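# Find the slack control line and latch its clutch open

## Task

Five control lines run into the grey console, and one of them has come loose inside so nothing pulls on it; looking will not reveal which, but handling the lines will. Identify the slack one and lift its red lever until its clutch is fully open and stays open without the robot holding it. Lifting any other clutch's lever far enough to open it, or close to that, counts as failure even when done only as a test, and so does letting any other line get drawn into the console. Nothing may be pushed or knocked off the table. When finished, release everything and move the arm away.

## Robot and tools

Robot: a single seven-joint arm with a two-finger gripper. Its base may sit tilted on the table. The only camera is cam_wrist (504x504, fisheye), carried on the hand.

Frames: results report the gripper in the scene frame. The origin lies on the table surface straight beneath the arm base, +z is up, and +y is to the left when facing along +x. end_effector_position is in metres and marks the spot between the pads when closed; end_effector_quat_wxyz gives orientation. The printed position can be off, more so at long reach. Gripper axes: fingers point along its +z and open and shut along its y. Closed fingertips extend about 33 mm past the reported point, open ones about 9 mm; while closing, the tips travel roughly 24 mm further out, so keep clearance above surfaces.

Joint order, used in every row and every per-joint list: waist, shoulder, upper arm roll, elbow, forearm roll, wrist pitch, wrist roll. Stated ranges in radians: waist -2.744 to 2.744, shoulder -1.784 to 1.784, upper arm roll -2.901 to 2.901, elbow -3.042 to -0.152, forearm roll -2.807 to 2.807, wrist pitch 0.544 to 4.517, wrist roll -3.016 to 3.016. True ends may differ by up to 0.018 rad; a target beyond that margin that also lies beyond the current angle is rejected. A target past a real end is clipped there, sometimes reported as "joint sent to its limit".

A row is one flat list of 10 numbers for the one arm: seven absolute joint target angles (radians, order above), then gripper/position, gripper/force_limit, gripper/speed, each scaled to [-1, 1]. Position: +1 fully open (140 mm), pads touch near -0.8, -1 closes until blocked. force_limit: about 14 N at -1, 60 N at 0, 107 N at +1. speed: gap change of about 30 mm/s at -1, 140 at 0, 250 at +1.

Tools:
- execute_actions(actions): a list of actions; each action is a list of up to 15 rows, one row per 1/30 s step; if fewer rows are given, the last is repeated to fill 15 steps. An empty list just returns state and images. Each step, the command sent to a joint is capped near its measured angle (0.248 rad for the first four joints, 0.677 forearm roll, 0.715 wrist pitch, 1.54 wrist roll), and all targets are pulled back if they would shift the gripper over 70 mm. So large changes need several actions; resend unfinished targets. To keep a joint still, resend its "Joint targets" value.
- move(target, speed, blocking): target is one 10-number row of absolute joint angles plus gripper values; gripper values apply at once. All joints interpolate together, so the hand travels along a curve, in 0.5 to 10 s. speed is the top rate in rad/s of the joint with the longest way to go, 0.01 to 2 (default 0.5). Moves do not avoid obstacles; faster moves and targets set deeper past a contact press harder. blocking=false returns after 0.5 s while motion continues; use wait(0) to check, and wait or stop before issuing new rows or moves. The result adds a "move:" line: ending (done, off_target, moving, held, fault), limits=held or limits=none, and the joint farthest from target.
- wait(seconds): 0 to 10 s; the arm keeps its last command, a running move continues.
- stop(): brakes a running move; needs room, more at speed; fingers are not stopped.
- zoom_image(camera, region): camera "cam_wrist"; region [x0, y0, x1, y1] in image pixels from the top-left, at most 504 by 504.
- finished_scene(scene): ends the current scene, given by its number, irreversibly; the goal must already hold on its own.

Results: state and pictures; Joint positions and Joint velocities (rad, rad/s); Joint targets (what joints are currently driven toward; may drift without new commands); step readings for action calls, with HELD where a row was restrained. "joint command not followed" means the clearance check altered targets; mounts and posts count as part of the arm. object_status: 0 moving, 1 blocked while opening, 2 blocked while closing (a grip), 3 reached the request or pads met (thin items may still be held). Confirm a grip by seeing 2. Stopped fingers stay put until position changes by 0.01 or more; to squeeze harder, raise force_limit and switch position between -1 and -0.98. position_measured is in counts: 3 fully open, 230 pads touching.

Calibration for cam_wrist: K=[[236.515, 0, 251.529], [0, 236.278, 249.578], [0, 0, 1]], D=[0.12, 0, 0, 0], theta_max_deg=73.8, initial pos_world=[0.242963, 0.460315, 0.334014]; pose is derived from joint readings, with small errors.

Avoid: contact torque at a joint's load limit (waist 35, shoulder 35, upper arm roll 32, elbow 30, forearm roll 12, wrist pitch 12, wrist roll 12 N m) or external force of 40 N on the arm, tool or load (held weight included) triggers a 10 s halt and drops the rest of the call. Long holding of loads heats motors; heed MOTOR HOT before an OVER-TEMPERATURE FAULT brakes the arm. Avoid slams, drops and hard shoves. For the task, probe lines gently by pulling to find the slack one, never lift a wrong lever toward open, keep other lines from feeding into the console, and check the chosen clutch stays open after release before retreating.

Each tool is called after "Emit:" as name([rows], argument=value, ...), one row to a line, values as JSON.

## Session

Emit:
execute_actions(actions=[])

Scene clock: 0.00 s.
end_effector_position=(+0.0969, +0.1681, +0.1664) position_measured=3 object_status=3 end_effector_quat_wxyz=(+0.288, +0.412, +0.718, -0.481)
Joint names: [waist, shoulder, upper arm roll, elbow, forearm roll, wrist pitch, wrist roll]
Joint positions: [ 1.315  0.223  0.038 -2.315 -0.2    1.367 -2.199]
Joint velocities: [-0.001 -0.001  0.001  0.     0.    -0.001 -0.   ]
Joint targets: [1.315 0.223 0.038 -2.315 -0.200 1.367 -2.199]
camera_calibration (this result's frames):
cam_wrist: T_world_to_cam=[[0.944244, 0.145086, -0.295556, -0.0631584], [0.281577, 0.109394, 0.953282, -0.19335], [0.17064, -0.983353, 0.0624416, 0.321999], [0, 0, 0, 1]] pos_world=[0.0591339, 0.346954, 0.145545]

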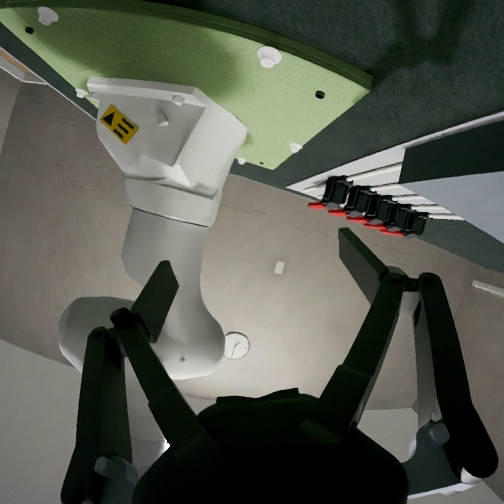

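Emit:
move(target=[1.2,-0.4,0,-2.2,0,1.6,-1.2,-0.8,-1,0], speed=0.8)

Emit:
move(target=[0.1,-0.4,0,-2.3,0,1.9,0.1,-0.8,-1,0], speed=0.9)

Scene clock: 3.00 s.
end_effector_position=(+0.1228, +0.3495, +0.3335) position_measured=229 object_status=3 end_effector_quat_wxyz=(+0.078, +0.903, +0.417, -0.068)
Joint names: [waist, shoulder, upper arm roll, elbow, forearm roll, wrist pitch, wrist roll]
Joint positions: [ 1.202 -0.4    0.001 -2.199 -0.004  1.598 -1.205]
Joint velocities: [-0.     0.001  0.002 -0.     0.001  0.002  0.005]
Joint targets: [1.200 -0.400 0.000 -2.200 -0.000 1.600 -1.200]
move: done; limits=none; farthest joint: the wrist roll, 0.005 radians from its target (0.999 radians at the start)
camera_calibration (this result's frames):
cam_wrist: T_world_to_cam=[[0.634066, -0.763061, 0.125293, 0.150547], [-0.664813, -0.455168, 0.592323, 0.0541604], [-0.394949, -0.458868, -0.795899, 0.657841], [0, 0, 0, 1]] pos_world=[0.200364, 0.44139, 0.472632]

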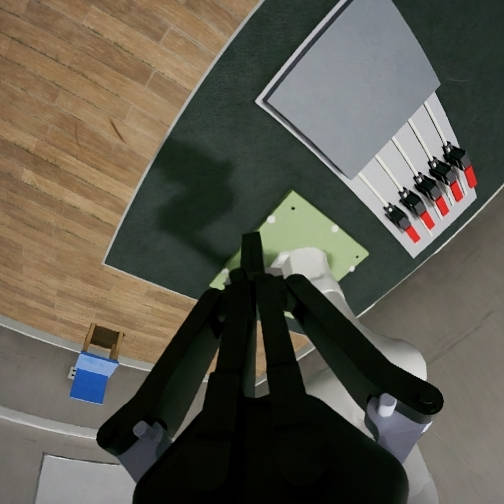

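Scene clock: 6.07 s.
end_effector_position=(+0.4261, +0.0566, +0.3091) position_measured=229 object_status=3 end_effector_quat_wxyz=(+0.003, +0.719, -0.695, +0.005)
Joint names: [waist, shoulder, upper arm roll, elbow, forearm roll, wrist pitch, wrist roll]
Joint positions: [ 0.102 -0.4   -0.001 -2.299 -0.004  1.898  0.095]
Joint velocities: [-0.001 -0.     0.     0.001  0.    -0.001  0.005]
Joint targets: [0.100 -0.400 0.000 -2.300 0.000 1.900 0.100]
move: done; limits=none; farthest joint: the wrist roll, 0.005 radians from its target (1.305 radians at the start)
camera_calibration (this result's frames):
cam_wrist: T_world_to_cam=[[-0.988972, 0.148072, 0.00315282, 0.41555], [0.134267, 0.887377, 0.44106, -0.232817], [0.062511, 0.43662, -0.897472, 0.409661], [0, 0, 0, 1]] pos_world=[0.416619, -0.0338009, 0.469035]

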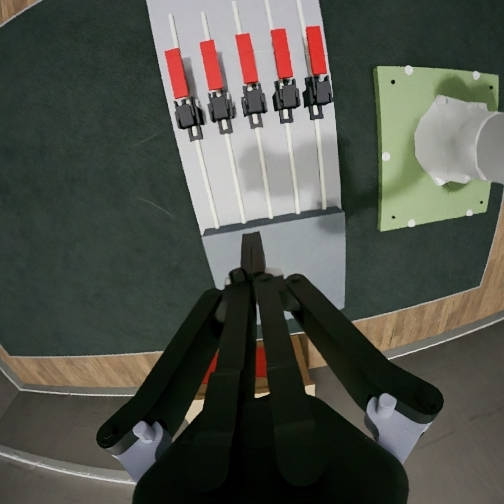

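Emit:
move(target=[0.035,0.08,0,-2.453,0,2.533,0.035,-0.8,-1,0], speed=0.5)

Scene clock: 8.50 s.
end_effector_position=(+0.4807, +0.0305, +0.0725) position_measured=229 object_status=3 end_effector_quat_wxyz=(+0.003, +0.716, -0.698, +0.004)
Joint names: [waist, shoulder, upper arm roll, elbow, forearm roll, wrist pitch, wrist roll]
Joint positions: [ 0.037  0.08  -0.001 -2.453 -0.004  2.53   0.04 ]
Joint velocities: [-0.    -0.    -0.    -0.001  0.002  0.005 -0.005]
Joint targets: [0.035 0.080 0.000 -2.453 0.000 2.533 0.035]
move: done; limits=none; farthest joint: the wrist roll, 0.005 radians from its target (0.061 radians at the start)
camera_calibration (this result's frames):
cam_wrist: T_world_to_cam=[[-0.987756, 0.155927, 0.00491805, 0.473241], [0.142062, 0.886004, 0.441378, -0.116346], [0.0644653, 0.436673, -0.897308, 0.204354], [0, 0, 0, 1]] pos_world=[0.470801, -0.0599439, 0.232393]

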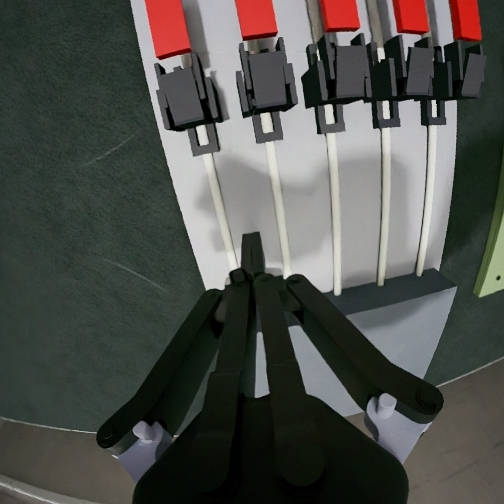

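Emit:
move(target=[0.035,0.14,0,-2.457,0,2.597,0.035,-0.5,-1,-1], speed=0.08)

Emit:
move(target=[0.035,0.146,0,-2.457,0,2.603,0.035,0,-1,-0.7], speed=0.02)

Emit:
move(target=[0.035,0.06,0,-2.452,0,2.512,0.035,-0.8,-1,0], speed=0.12)

Scene clock: 10.03 s.
end_effector_position=(+0.4822, +0.0304, +0.0485) position_measured=192 object_status=3 end_effector_quat_wxyz=(+0.003, +0.717, -0.697, +0.005)
Joint names: [waist, shoulder, upper arm roll, elbow, forearm roll, wrist pitch, wrist roll]
Joint positions: [ 0.037  0.139 -0.001 -2.456 -0.004  2.594  0.039]
Joint velocities: [ 0.     0.001 -0.001 -0.001  0.     0.004 -0.   ]
Joint targets: [0.035 0.140 0.000 -2.457 0.000 2.597 0.035]
move: done; limits=none; farthest joint: the forearm roll, 0.004 radians from its target (0.004 radians at the start)
camera_calibration (this result's frames):
cam_wrist: T_world_to_cam=[[-0.987921, 0.154923, 0.00323978, 0.475046], [0.140396, 0.88605, 0.44182, -0.105101], [0.0655773, 0.436938, -0.897098, 0.182191], [0, 0, 0, 1]] pos_world=[0.472117, -0.0600768, 0.208339]

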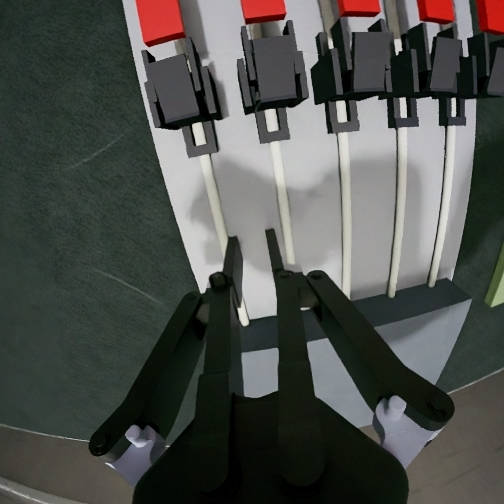

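Scene clock: 10.87 s.
end_effector_position=(+0.4777, +0.0292, +0.0446) position_measured=129 object_status=0 end_effector_quat_wxyz=(+0.007, +0.716, -0.698, +0.001)
Joint names: [waist, shoulder, upper arm roll, elbow, forearm roll, wrist pitch, wrist roll]
Joint positions: [ 0.035  0.143 -0.001 -2.46  -0.004  2.592  0.039]
Joint velocities: [ 0.    -0.     0.001 -0.    -0.001 -0.     0.   ]
Joint targets: [0.035 0.146 0.000 -2.457 0.000 2.603 0.035]
move: off_target; limits=none; farthest joint: the wrist pitch, 0.011 radians from its target (0.009 radians at the start)
camera_calibration (this result's frames):
cam_wrist: T_world_to_cam=[[-0.987518, 0.156873, 0.014091, 0.470053], [0.147031, 0.886075, 0.439606, -0.104728], [0.0564766, 0.436191, -0.89808, 0.183922], [0, 0, 0, 1]] pos_world=[0.469197, -0.0611665, 0.204592]

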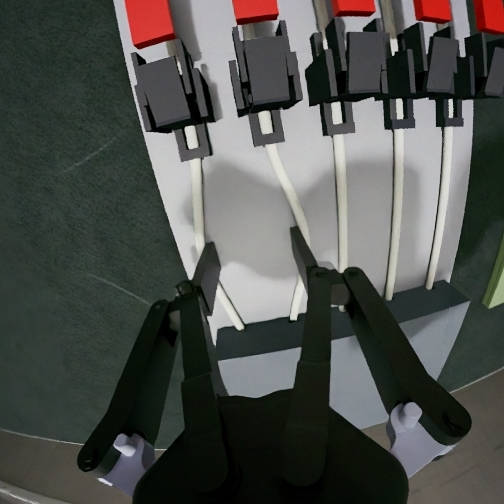

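Scene clock: 12.13 s.
end_effector_position=(+0.4811, +0.0297, +0.0801) position_measured=229 object_status=3 end_effector_quat_wxyz=(+0.002, +0.716, -0.698, +0.006)
Joint names: [waist, shoulder, upper arm roll, elbow, forearm roll, wrist pitch, wrist roll]
Joint positions: [ 0.035  0.061 -0.001 -2.453 -0.004  2.515  0.038]
Joint velocities: [-0.    -0.001 -0.    -0.     0.001 -0.004 -0.001]
Joint targets: [0.035 0.060 0.000 -2.452 0.000 2.512 0.035]
move: done; limits=none; farthest joint: the forearm roll, 0.004 radians from its target (0.004 radians at the start)
camera_calibration (this result's frames):
cam_wrist: T_world_to_cam=[[-0.98764, 0.156728, 0.00157144, 0.473921], [0.141271, 0.885799, 0.442043, -0.118736], [0.0678887, 0.436802, -0.896992, 0.209844], [0, 0, 0, 1]] pos_world=[0.470591, -0.0607614, 0.23997]

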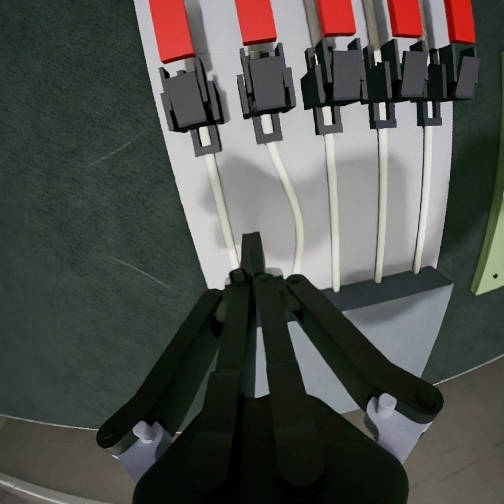

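Emit:
move(target=[0.035,-0.1,0,-2.41,0,2.31,0.035,-0.8,-1,0], speed=0.4)

Emit:
move(target=[-0.402,-0.05,0,-2.377,0,2.327,-0.402,-0.35,-1,0], speed=0.5)

Scene clock: 13.73 s.
end_effector_position=(+0.4773, +0.0300, +0.1570) position_measured=229 object_status=3 end_effector_quat_wxyz=(+0.002, +0.716, -0.698, +0.006)
Joint names: [waist, shoulder, upper arm roll, elbow, forearm roll, wrist pitch, wrist roll]
Joint positions: [ 0.035 -0.099 -0.001 -2.41  -0.004  2.313  0.038]
Joint velocities: [ 0.001  0.    -0.     0.     0.    -0.004 -0.   ]
Joint targets: [0.035 -0.100 0.000 -2.410 0.000 2.310 0.035]
move: done; limits=none; farthest joint: the forearm roll, 0.004 radians from its target (0.004 radians at the start)
camera_calibration (this result's frames):
cam_wrist: T_world_to_cam=[[-0.987577, 0.157135, 0.0000960221, 0.47016], [0.140992, 0.885852, 0.442027, -0.152269], [0.0693728, 0.43655, -0.897002, 0.278205], [0, 0, 0, 1]] pos_world=[0.466488, -0.0604406, 0.316812]

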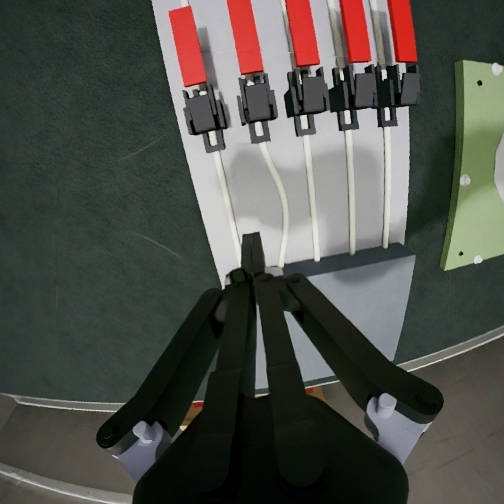

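Scene clock: 16.00 s.
end_effector_position=(+0.4549, -0.1783, +0.1500) position_measured=173 object_status=3 end_effector_quat_wxyz=(+0.003, +0.716, -0.698, +0.004)
Joint names: [waist, shoulder, upper arm roll, elbow, forearm roll, wrist pitch, wrist roll]
Joint positions: [-0.4   -0.051 -0.001 -2.378 -0.004  2.325 -0.397]
Joint velocities: [-0.002 -0.001 -0.001 -0.001  0.001 -0.    -0.005]
Joint targets: [-0.402 -0.050 0.000 -2.377 0.000 2.327 -0.402]
move: done; limits=none; farthest joint: the wrist roll, 0.005 radians from its target (0.440 radians at the start)
camera_calibration (this result's frames):
cam_wrist: T_world_to_cam=[[-0.987513, 0.157451, 0.00526024, 0.480074], [0.143541, 0.885509, 0.441894, 0.0372795], [0.0649185, 0.437131, -0.897052, 0.366596], [0, 0, 0, 1]] pos_world=[0.444929, -0.26885, 0.309857]

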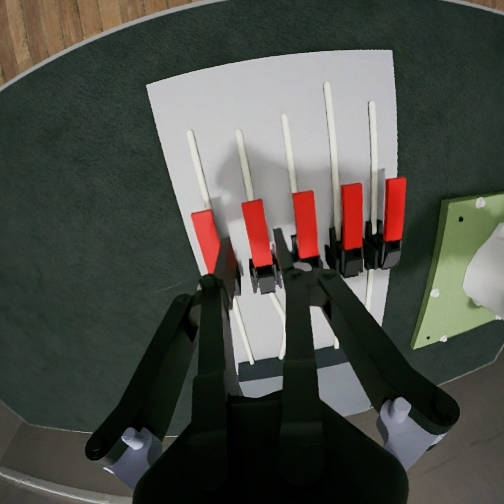

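Emit:
move(target=[-0.424,0.058,0,-2.413,0,2.471,-0.424,-0.35,-1,0], speed=0.15)

Scene clock: 18.37 s.
end_effector_position=(+0.4533, -0.1894, +0.0956) position_measured=173 object_status=3 end_effector_quat_wxyz=(+0.003, +0.716, -0.698, +0.004)
Joint names: [waist, shoulder, upper arm roll, elbow, forearm roll, wrist pitch, wrist roll]
Joint positions: [-0.422  0.057 -0.001 -2.412 -0.004  2.468 -0.419]
Joint velocities: [ 0.001 -0.001  0.001 -0.     0.     0.004 -0.005]
Joint targets: [-0.424 0.058 0.000 -2.413 0.000 2.471 -0.424]
move: done; limits=none; farthest joint: the wrist roll, 0.005 radians from its target (0.026 radians at the start)
camera_calibration (this result's frames):
cam_wrist: T_world_to_cam=[[-0.987728, 0.156121, 0.00441443, 0.480358], [0.141975, 0.885736, 0.441943, 0.0721556], [0.0650867, 0.437147, -0.897032, 0.322608], [0, 0, 0, 1]] pos_world=[0.443222, -0.279932, 0.25538]

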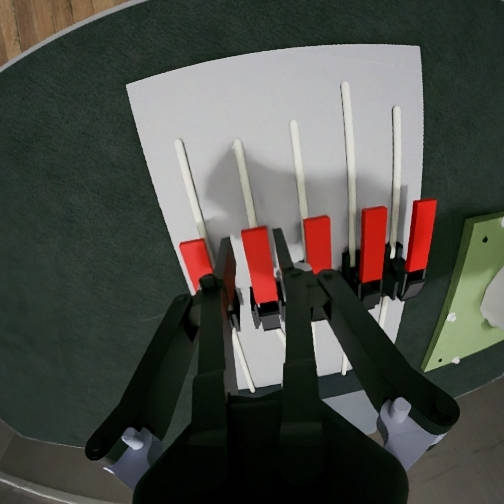

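Emit:
move(target=[-0.426,0.053,0,-2.419,0,2.472,-0.424,-1,-0.8,-0.5], speed=0.05)

Emit:
move(target=[-0.405,-0.016,0,-2.412,0,2.396,-0.405,-1,-0.8,-0.5], speed=0.08)

Emit:
move(target=[-0.35,-0.097,0,-2.419,0,2.322,-0.35,-1,-0.8,-0.5], speed=0.08)

Emit:
move(target=[-0.275,-0.16,0,-2.43,0,2.27,-0.275,-1,-0.8,-0.5], speed=0.08)

Emit:
move(target=[-0.191,-0.186,0,-2.455,0,2.269,-0.191,-1,-0.8,-0.5], speed=0.08)

Emit:
move(target=[-0.126,-0.185,0,-2.477,0,2.292,-0.126,-1,-0.8,-0.5], speed=0.08)

Scene clock: 19.47 s.
end_effector_position=(+0.4508, -0.1896, +0.0953) position_measured=199 object_status=2 end_effector_quat_wxyz=(+0.003, +0.715, -0.699, +0.003)
Joint names: [waist, shoulder, upper arm roll, elbow, forearm roll, wrist pitch, wrist roll]
Joint positions: [-0.424  0.053 -0.002 -2.417 -0.003  2.467 -0.419]
Joint velocities: [-0.001  0.     0.001 -0.001 -0.     0.001  0.001]
Joint targets: [-0.426 0.053 0.000 -2.419 0.000 2.472 -0.424]
move: done; limits=none; farthest joint: the wrist pitch, 0.005 radians from its target (0.003 radians at the start)
camera_calibration (this result's frames):
cam_wrist: T_world_to_cam=[[-0.987079, 0.160104, 0.00639237, 0.478202], [0.146351, 0.884609, 0.442773, 0.0705872], [0.0652349, 0.437987, -0.896611, 0.322672], [0, 0, 0, 1]] pos_world=[0.440643, -0.28033, 0.255]

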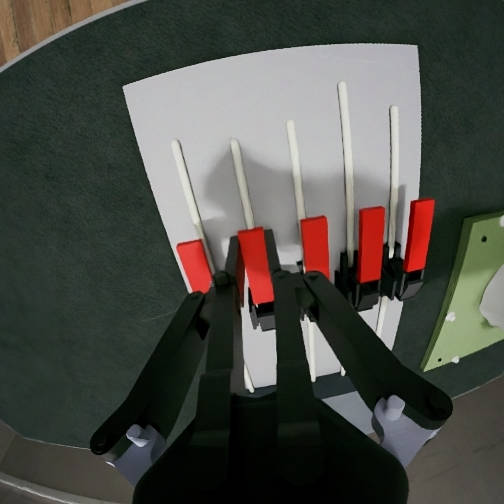

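Scene clock: 20.73 s.
end_effector_position=(+0.4501, -0.1810, +0.1214) position_measured=199 object_status=2 end_effector_quat_wxyz=(+0.003, +0.713, -0.702, +0.004)
Joint names: [waist, shoulder, upper arm roll, elbow, forearm roll, wrist pitch, wrist roll]
Joint positions: [-0.408 -0.01  -0.002 -2.415 -0.003  2.403 -0.396]
Joint velocities: [ 0.002  0.001 -0.001  0.002  0.    -0.004  0.005]
Joint targets: [-0.405 -0.016 0.000 -2.412 0.000 2.396 -0.405]
move: done; limits=none; farthest joint: the wrist roll, 0.009 radians from its target (0.014 radians at the start)
camera_calibration (this result's frames):
cam_wrist: T_world_to_cam=[[-0.985958, 0.166913, 0.0051792, 0.476854], [0.151945, 0.883807, 0.442492, 0.0488406], [0.0692803, 0.437065, -0.896758, 0.340397], [0, 0, 0, 1]] pos_world=[0.439154, -0.271535, 0.281173]

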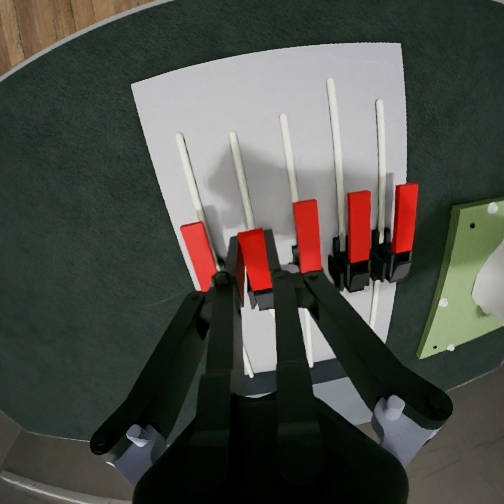

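Scene clock: 22.37 s.
end_effector_position=(+0.4494, -0.1552, +0.1524) position_measured=199 object_status=2 end_effector_quat_wxyz=(+0.003, +0.711, -0.703, +0.004)
Joint names: [waist, shoulder, upper arm roll, elbow, forearm roll, wrist pitch, wrist roll]
Joint positions: [-0.356 -0.093 -0.005 -2.42  -0.003  2.326 -0.343]
Joint velocities: [ 0.     0.001 -0.001  0.    -0.     0.     0.004]
Joint targets: [-0.350 -0.097 0.000 -2.419 0.000 2.322 -0.350]
move: done; limits=none; farthest joint: the wrist roll, 0.007 radians from its target (0.046 radians at the start)
camera_calibration (this result's frames):
cam_wrist: T_world_to_cam=[[-0.985238, 0.171145, 0.00406579, 0.472259], [0.15525, 0.883226, 0.442504, 0.0108782], [0.0721412, 0.436602, -0.896757, 0.355574], [0, 0, 0, 1]] pos_world=[0.437947, -0.245677, 0.312129]

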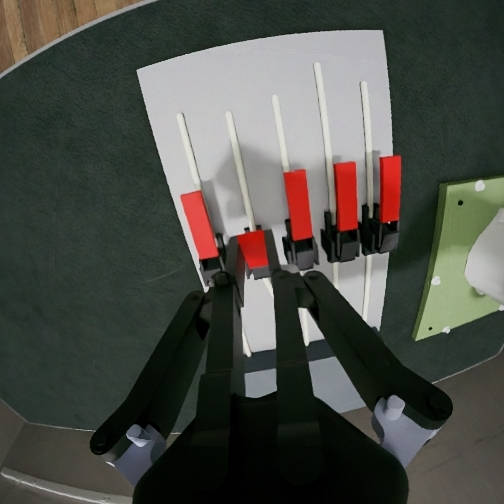

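Scene clock: 24.00 s.
end_effector_position=(+0.4490, -0.1186, +0.1704) position_measured=199 object_status=2 end_effector_quat_wxyz=(+0.003, +0.711, -0.703, +0.003)
Joint names: [waist, shoulder, upper arm roll, elbow, forearm roll, wrist pitch, wrist roll]
Joint positions: [-0.282 -0.153 -0.005 -2.432 -0.003  2.276 -0.269]
Joint velocities: [ 0.    -0.001  0.001  0.    -0.001 -0.001  0.006]
Joint targets: [-0.275 -0.160 0.000 -2.430 0.000 2.270 -0.275]
move: done; limits=none; farthest joint: the waist, 0.007 radians from its target (0.081 radians at the start)
camera_calibration (this result's frames):
cam_wrist: T_world_to_cam=[[-0.985249, 0.170989, 0.006915, 0.465013], [0.156326, 0.88285, 0.442875, -0.0300166], [0.069622, 0.437423, -0.896557, 0.356985], [0, 0, 0, 1]] pos_world=[0.437992, -0.209165, 0.330135]

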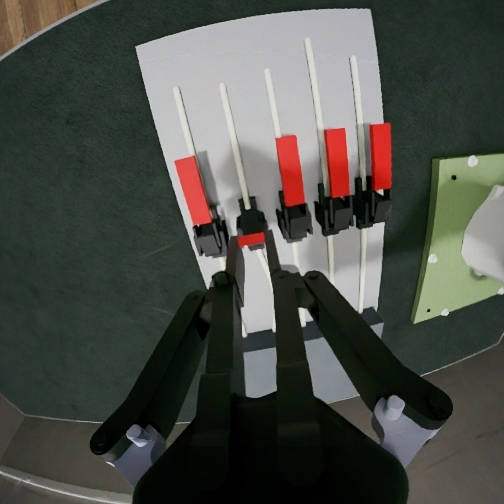

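Scene clock: 25.77 s.
end_effector_position=(+0.4489, -0.0808, +0.1727) position_measured=199 object_status=2 end_effector_quat_wxyz=(+0.004, +0.711, -0.703, +0.003)
Joint names: [waist, shoulder, upper arm roll, elbow, forearm roll, wrist pitch, wrist roll]
Joint positions: [-0.2   -0.181 -0.007 -2.456 -0.004  2.27  -0.188]
Joint velocities: [ 0.001 -0.001 -0.    -0.002  0.001  0.     0.005]
Joint targets: [-0.191 -0.186 0.000 -2.455 0.000 2.269 -0.191]
move: done; limits=none; farthest joint: the waist, 0.009 radians from its target (0.091 radians at the start)
camera_calibration (this result's frames):
cam_wrist: T_world_to_cam=[[-0.985159, 0.171497, 0.00711217, 0.45839], [0.156927, 0.883131, 0.442102, -0.0644427], [0.069538, 0.436656, -0.896937, 0.342598], [0, 0, 0, 1]] pos_world=[0.437876, -0.171299, 0.332519]

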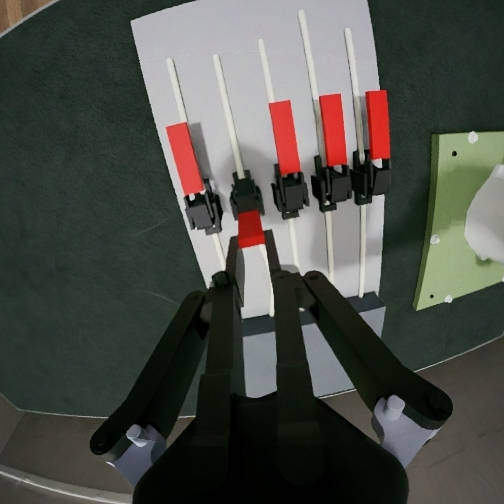

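Scene clock: 27.33 s.
end_effector_position=(+0.4489, -0.0533, +0.1653) position_measured=199 object_status=2 end_effector_quat_wxyz=(+0.003, +0.710, -0.704, +0.004)
Joint names: [waist, shoulder, upper arm roll, elbow, forearm roll, wrist pitch, wrist roll]
Joint positions: [-0.138 -0.183 -0.009 -2.478 -0.005  2.292 -0.124]
Joint velocities: [-0.     0.001  0.     0.001  0.     0.     0.004]
Joint targets: [-0.126 -0.185 0.000 -2.477 0.000 2.292 -0.126]
move: off_target; limits=none; farthest joint: the waist, 0.012 radians from its target (0.074 radians at the start)
camera_calibration (this result's frames):
cam_wrist: T_world_to_cam=[[-0.984579, 0.174835, 0.00608697, 0.453859], [0.159507, 0.882879, 0.441681, -0.0865275], [0.0718474, 0.43584, -0.897152, 0.32285], [0, 0, 0, 1]] pos_world=[0.437466, -0.143668, 0.3251]

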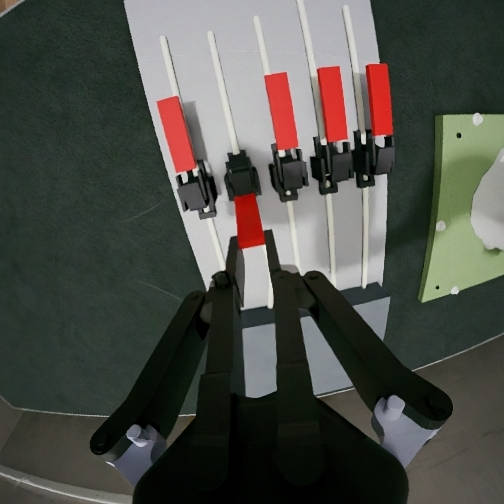

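Grip is sliding toward the tip; tighten the radius.

Emit:
move(target=[-0.078,-0.148,0,-2.508,0,2.36,-0.07,-1,-0.8,-0.5], speed=0.07)

Emit:
move(target=[-0.045,-0.084,0,-2.536,0,2.452,-0.04,-1,-0.8,-0.5], speed=0.08)

Scene clock: 31.67 s.
end_effector_position=(+0.4493, -0.0242, +0.1454) position_measured=199 object_status=2 end_effector_quat_wxyz=(+0.004, +0.712, -0.702, +0.004)
Joint names: [waist, shoulder, upper arm roll, elbow, forearm roll, wrist pitch, wrist roll]
Joint positions: [-0.081 -0.155 -0.002 -2.506 -0.004  2.348 -0.066]
Joint velocities: [-0.001 -0.001 -0.     0.    -0.    -0.     0.005]
Joint targets: [-0.078 -0.148 0.000 -2.508 0.000 2.360 -0.070]
move: off_target; limits=none; farthest joint: the wrist pitch, 0.012 radians from its target (0.068 radians at the start)
camera_calibration (this result's frames):
cam_wrist: T_world_to_cam=[[-0.985663, 0.168607, 0.00639745, 0.449508], [0.154079, 0.883985, 0.441396, -0.100975], [0.0687672, 0.436053, -0.89729, 0.293723], [0, 0, 0, 1]] pos_world=[0.438423, -0.114609, 0.305249]

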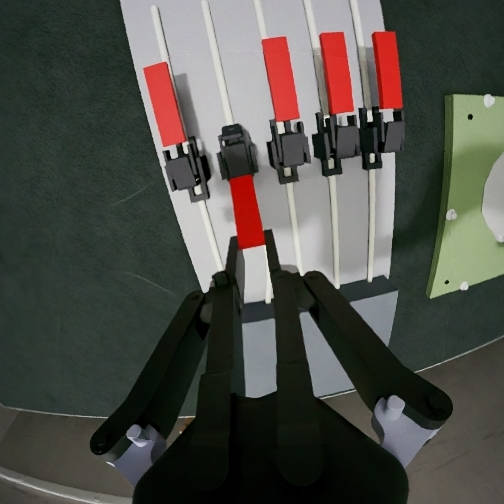

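Scene clock: 33.37 s.
end_effector_position=(+0.4497, -0.0021, +0.1123) position_measured=199 object_status=2 end_effector_quat_wxyz=(+0.003, +0.717, -0.697, +0.002)
Joint names: [waist, shoulder, upper arm roll, elbow, forearm roll, wrist pitch, wrist roll]
Joint positions: [-0.04  -0.09   0.005 -2.535  0.003  2.441 -0.037]
Joint velocities: [0.001 0.001 0.001 0.    0.001 0.003 0.004]
Joint targets: [-0.045 -0.084 0.000 -2.536 0.000 2.452 -0.040]
move: off_target; limits=none; farthest joint: the wrist pitch, 0.011 radians from its target (0.104 radians at the start)
camera_calibration (this result's frames):
cam_wrist: T_world_to_cam=[[-0.987835, 0.155324, 0.00756595, 0.44727], [0.142463, 0.884385, 0.444486, -0.101174], [0.0623483, 0.440156, -0.895754, 0.257092], [0, 0, 0, 1]] pos_world=[0.440213, -0.0931555, 0.271877]

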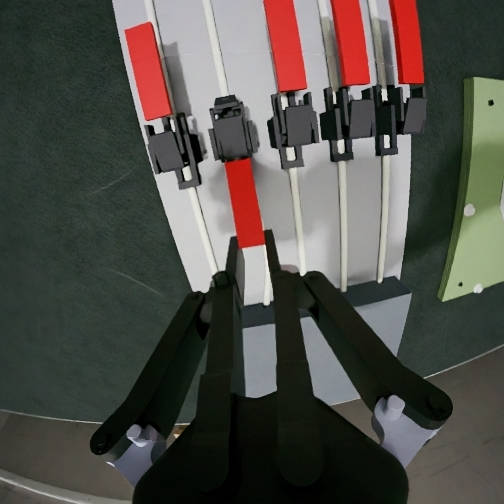

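Emit:
move(target=[-0.028,-0.017,0,-2.555,0,2.538,-0.025,-1,-0.8,-0.5], speed=0.06)

Scene clock: 35.50 s.
end_effector_position=(+0.4503, +0.0053, +0.0813) position_measured=199 object_status=2 end_effector_quat_wxyz=(+0.002, +0.718, -0.696, +0.003)
Joint names: [waist, shoulder, upper arm roll, elbow, forearm roll, wrist pitch, wrist roll]
Joint positions: [-0.024 -0.02   0.006 -2.554  0.003  2.532 -0.024]
Joint velocities: [ 0.    -0.     0.001 -0.001  0.001  0.004  0.002]
Joint targets: [-0.028 -0.017 0.000 -2.555 0.000 2.538 -0.025]
move: done; limits=none; farthest joint: the upper arm roll, 0.006 radians from its target (0.005 radians at the start)
camera_calibration (this result's frames):
cam_wrist: T_world_to_cam=[[-0.988527, 0.150955, 0.00518692, 0.447399], [0.137471, 0.884938, 0.444956, -0.0918134], [0.0625783, 0.440564, -0.895537, 0.225899], [0, 0, 0, 1]] pos_world=[0.440751, -0.0858112, 0.240834]

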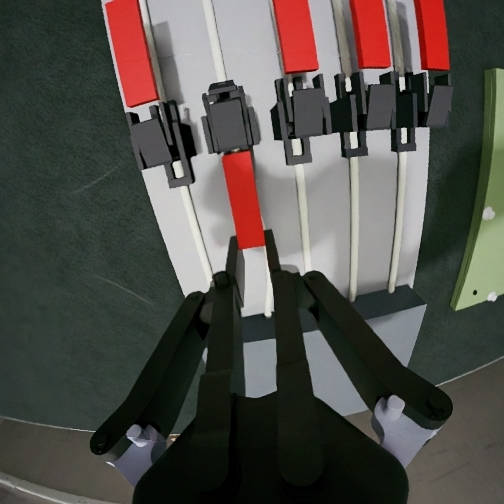

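Emit:
move(target=[-0.022,0.005,0,-2.558,0,2.563,-0.02,-1,-0.8,-0.5], speed=0.03)

Scene clock: 38.23 s.
end_effector_position=(+0.4507, +0.0056, +0.0783) position_measured=199 object_status=2 end_effector_quat_wxyz=(+0.002, +0.716, -0.698, +0.003)
Joint names: [waist, shoulder, upper arm roll, elbow, forearm roll, wrist pitch, wrist roll]
Joint positions: [-0.021 -0.012  0.004 -2.554  0.003  2.541 -0.019]
Joint velocities: [ 0.001 -0.    -0.001  0.001  0.001 -0.001  0.002]
Joint targets: [-0.022 0.005 0.000 -2.558 0.000 2.563 -0.020]
move: off_target; limits=none; farthest joint: the wrist pitch, 0.022 radians from its target (0.030 radians at the start)
camera_calibration (this result's frames):
cam_wrist: T_world_to_cam=[[-0.987726, 0.156123, 0.0048036, 0.447404], [0.14192, 0.884176, 0.445074, -0.0927668], [0.0652389, 0.440293, -0.895481, 0.221893], [0, 0, 0, 1]] pos_world=[0.440602, -0.0855256, 0.23784]

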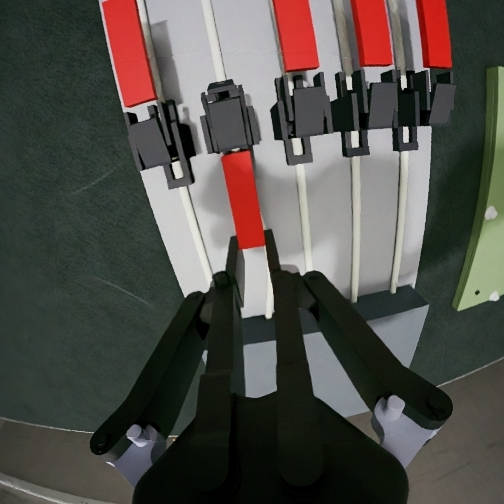

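Emit:
move(target=[-0.02,-0.009,0,-2.555,0,2.545,-0.02,-0.3,-0.8,-0.3], speed=0.05)

Emit:
move(target=[0.0,-0.27,0,-2.4,0,2.13,0,-0.3,-0.8,-0.3], speed=0.4)

Scene clock: 39.07 s.
end_effector_position=(+0.4508, +0.0043, +0.0779) position_measured=167 object_status=3 end_effector_quat_wxyz=(+0.001, +0.715, -0.699, +0.003)
Joint names: [waist, shoulder, upper arm roll, elbow, forearm roll, wrist pitch, wrist roll]
Joint positions: [-0.021 -0.011  0.002 -2.554  0.003  2.542 -0.018]
Joint velocities: [ 0.    -0.    -0.001  0.     0.     0.002 -0.   ]
Joint targets: [-0.020 -0.009 0.000 -2.555 0.000 2.545 -0.020]
move: done; limits=none; farthest joint: the forearm roll, 0.003 radians from its target (0.003 radians at the start)
camera_calibration (this result's frames):
cam_wrist: T_world_to_cam=[[-0.98724, 0.159173, 0.00447801, 0.447554], [0.144501, 0.883713, 0.445163, -0.0926863], [0.0669008, 0.44013, -0.895438, 0.22132], [0, 0, 0, 1]] pos_world=[0.44043, -0.0867402, 0.237435]

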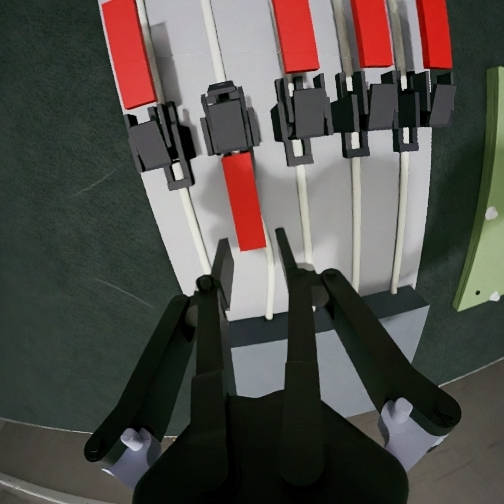

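Scene clock: 40.90 s.
end_effector_position=(+0.4521, +0.0145, +0.2247) position_measured=167 object_status=3 end_effector_quat_wxyz=(+0.000, +0.717, -0.697, +0.004)
Joint names: [waist, shoulder, upper arm roll, elbow, forearm roll, wrist pitch, wrist roll]
Joint positions: [-0.002 -0.27   0.001 -2.401  0.003  2.133 -0.004]
Joint velocities: [ 0.001 -0.     0.    -0.     0.    -0.006  0.001]
Joint targets: [-0.000 -0.270 0.000 -2.400 0.000 2.130 0.000]
move: done; limits=none; farthest joint: the wrist roll, 0.004 radians from its target (0.018 radians at the start)
camera_calibration (this result's frames):
cam_wrist: T_world_to_cam=[[-0.988094, 0.153841, 0.00147733, 0.44768], [0.138335, 0.884219, 0.446117, -0.164575], [0.0673248, 0.44101, -0.894974, 0.347865], [0, 0, 0, 1]] pos_world=[0.441696, -0.0767636, 0.384088]

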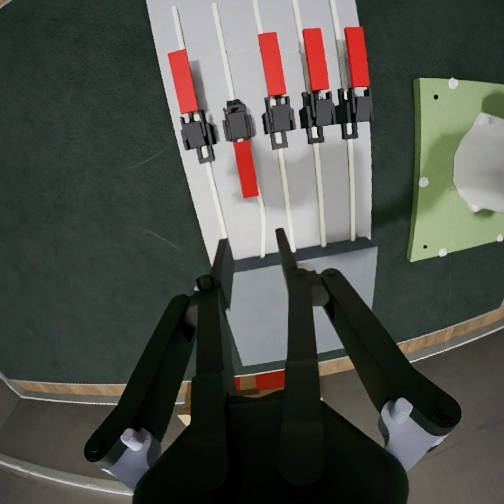

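Emit:
finished_scene(scene=2)

The scene is finished: the task was done.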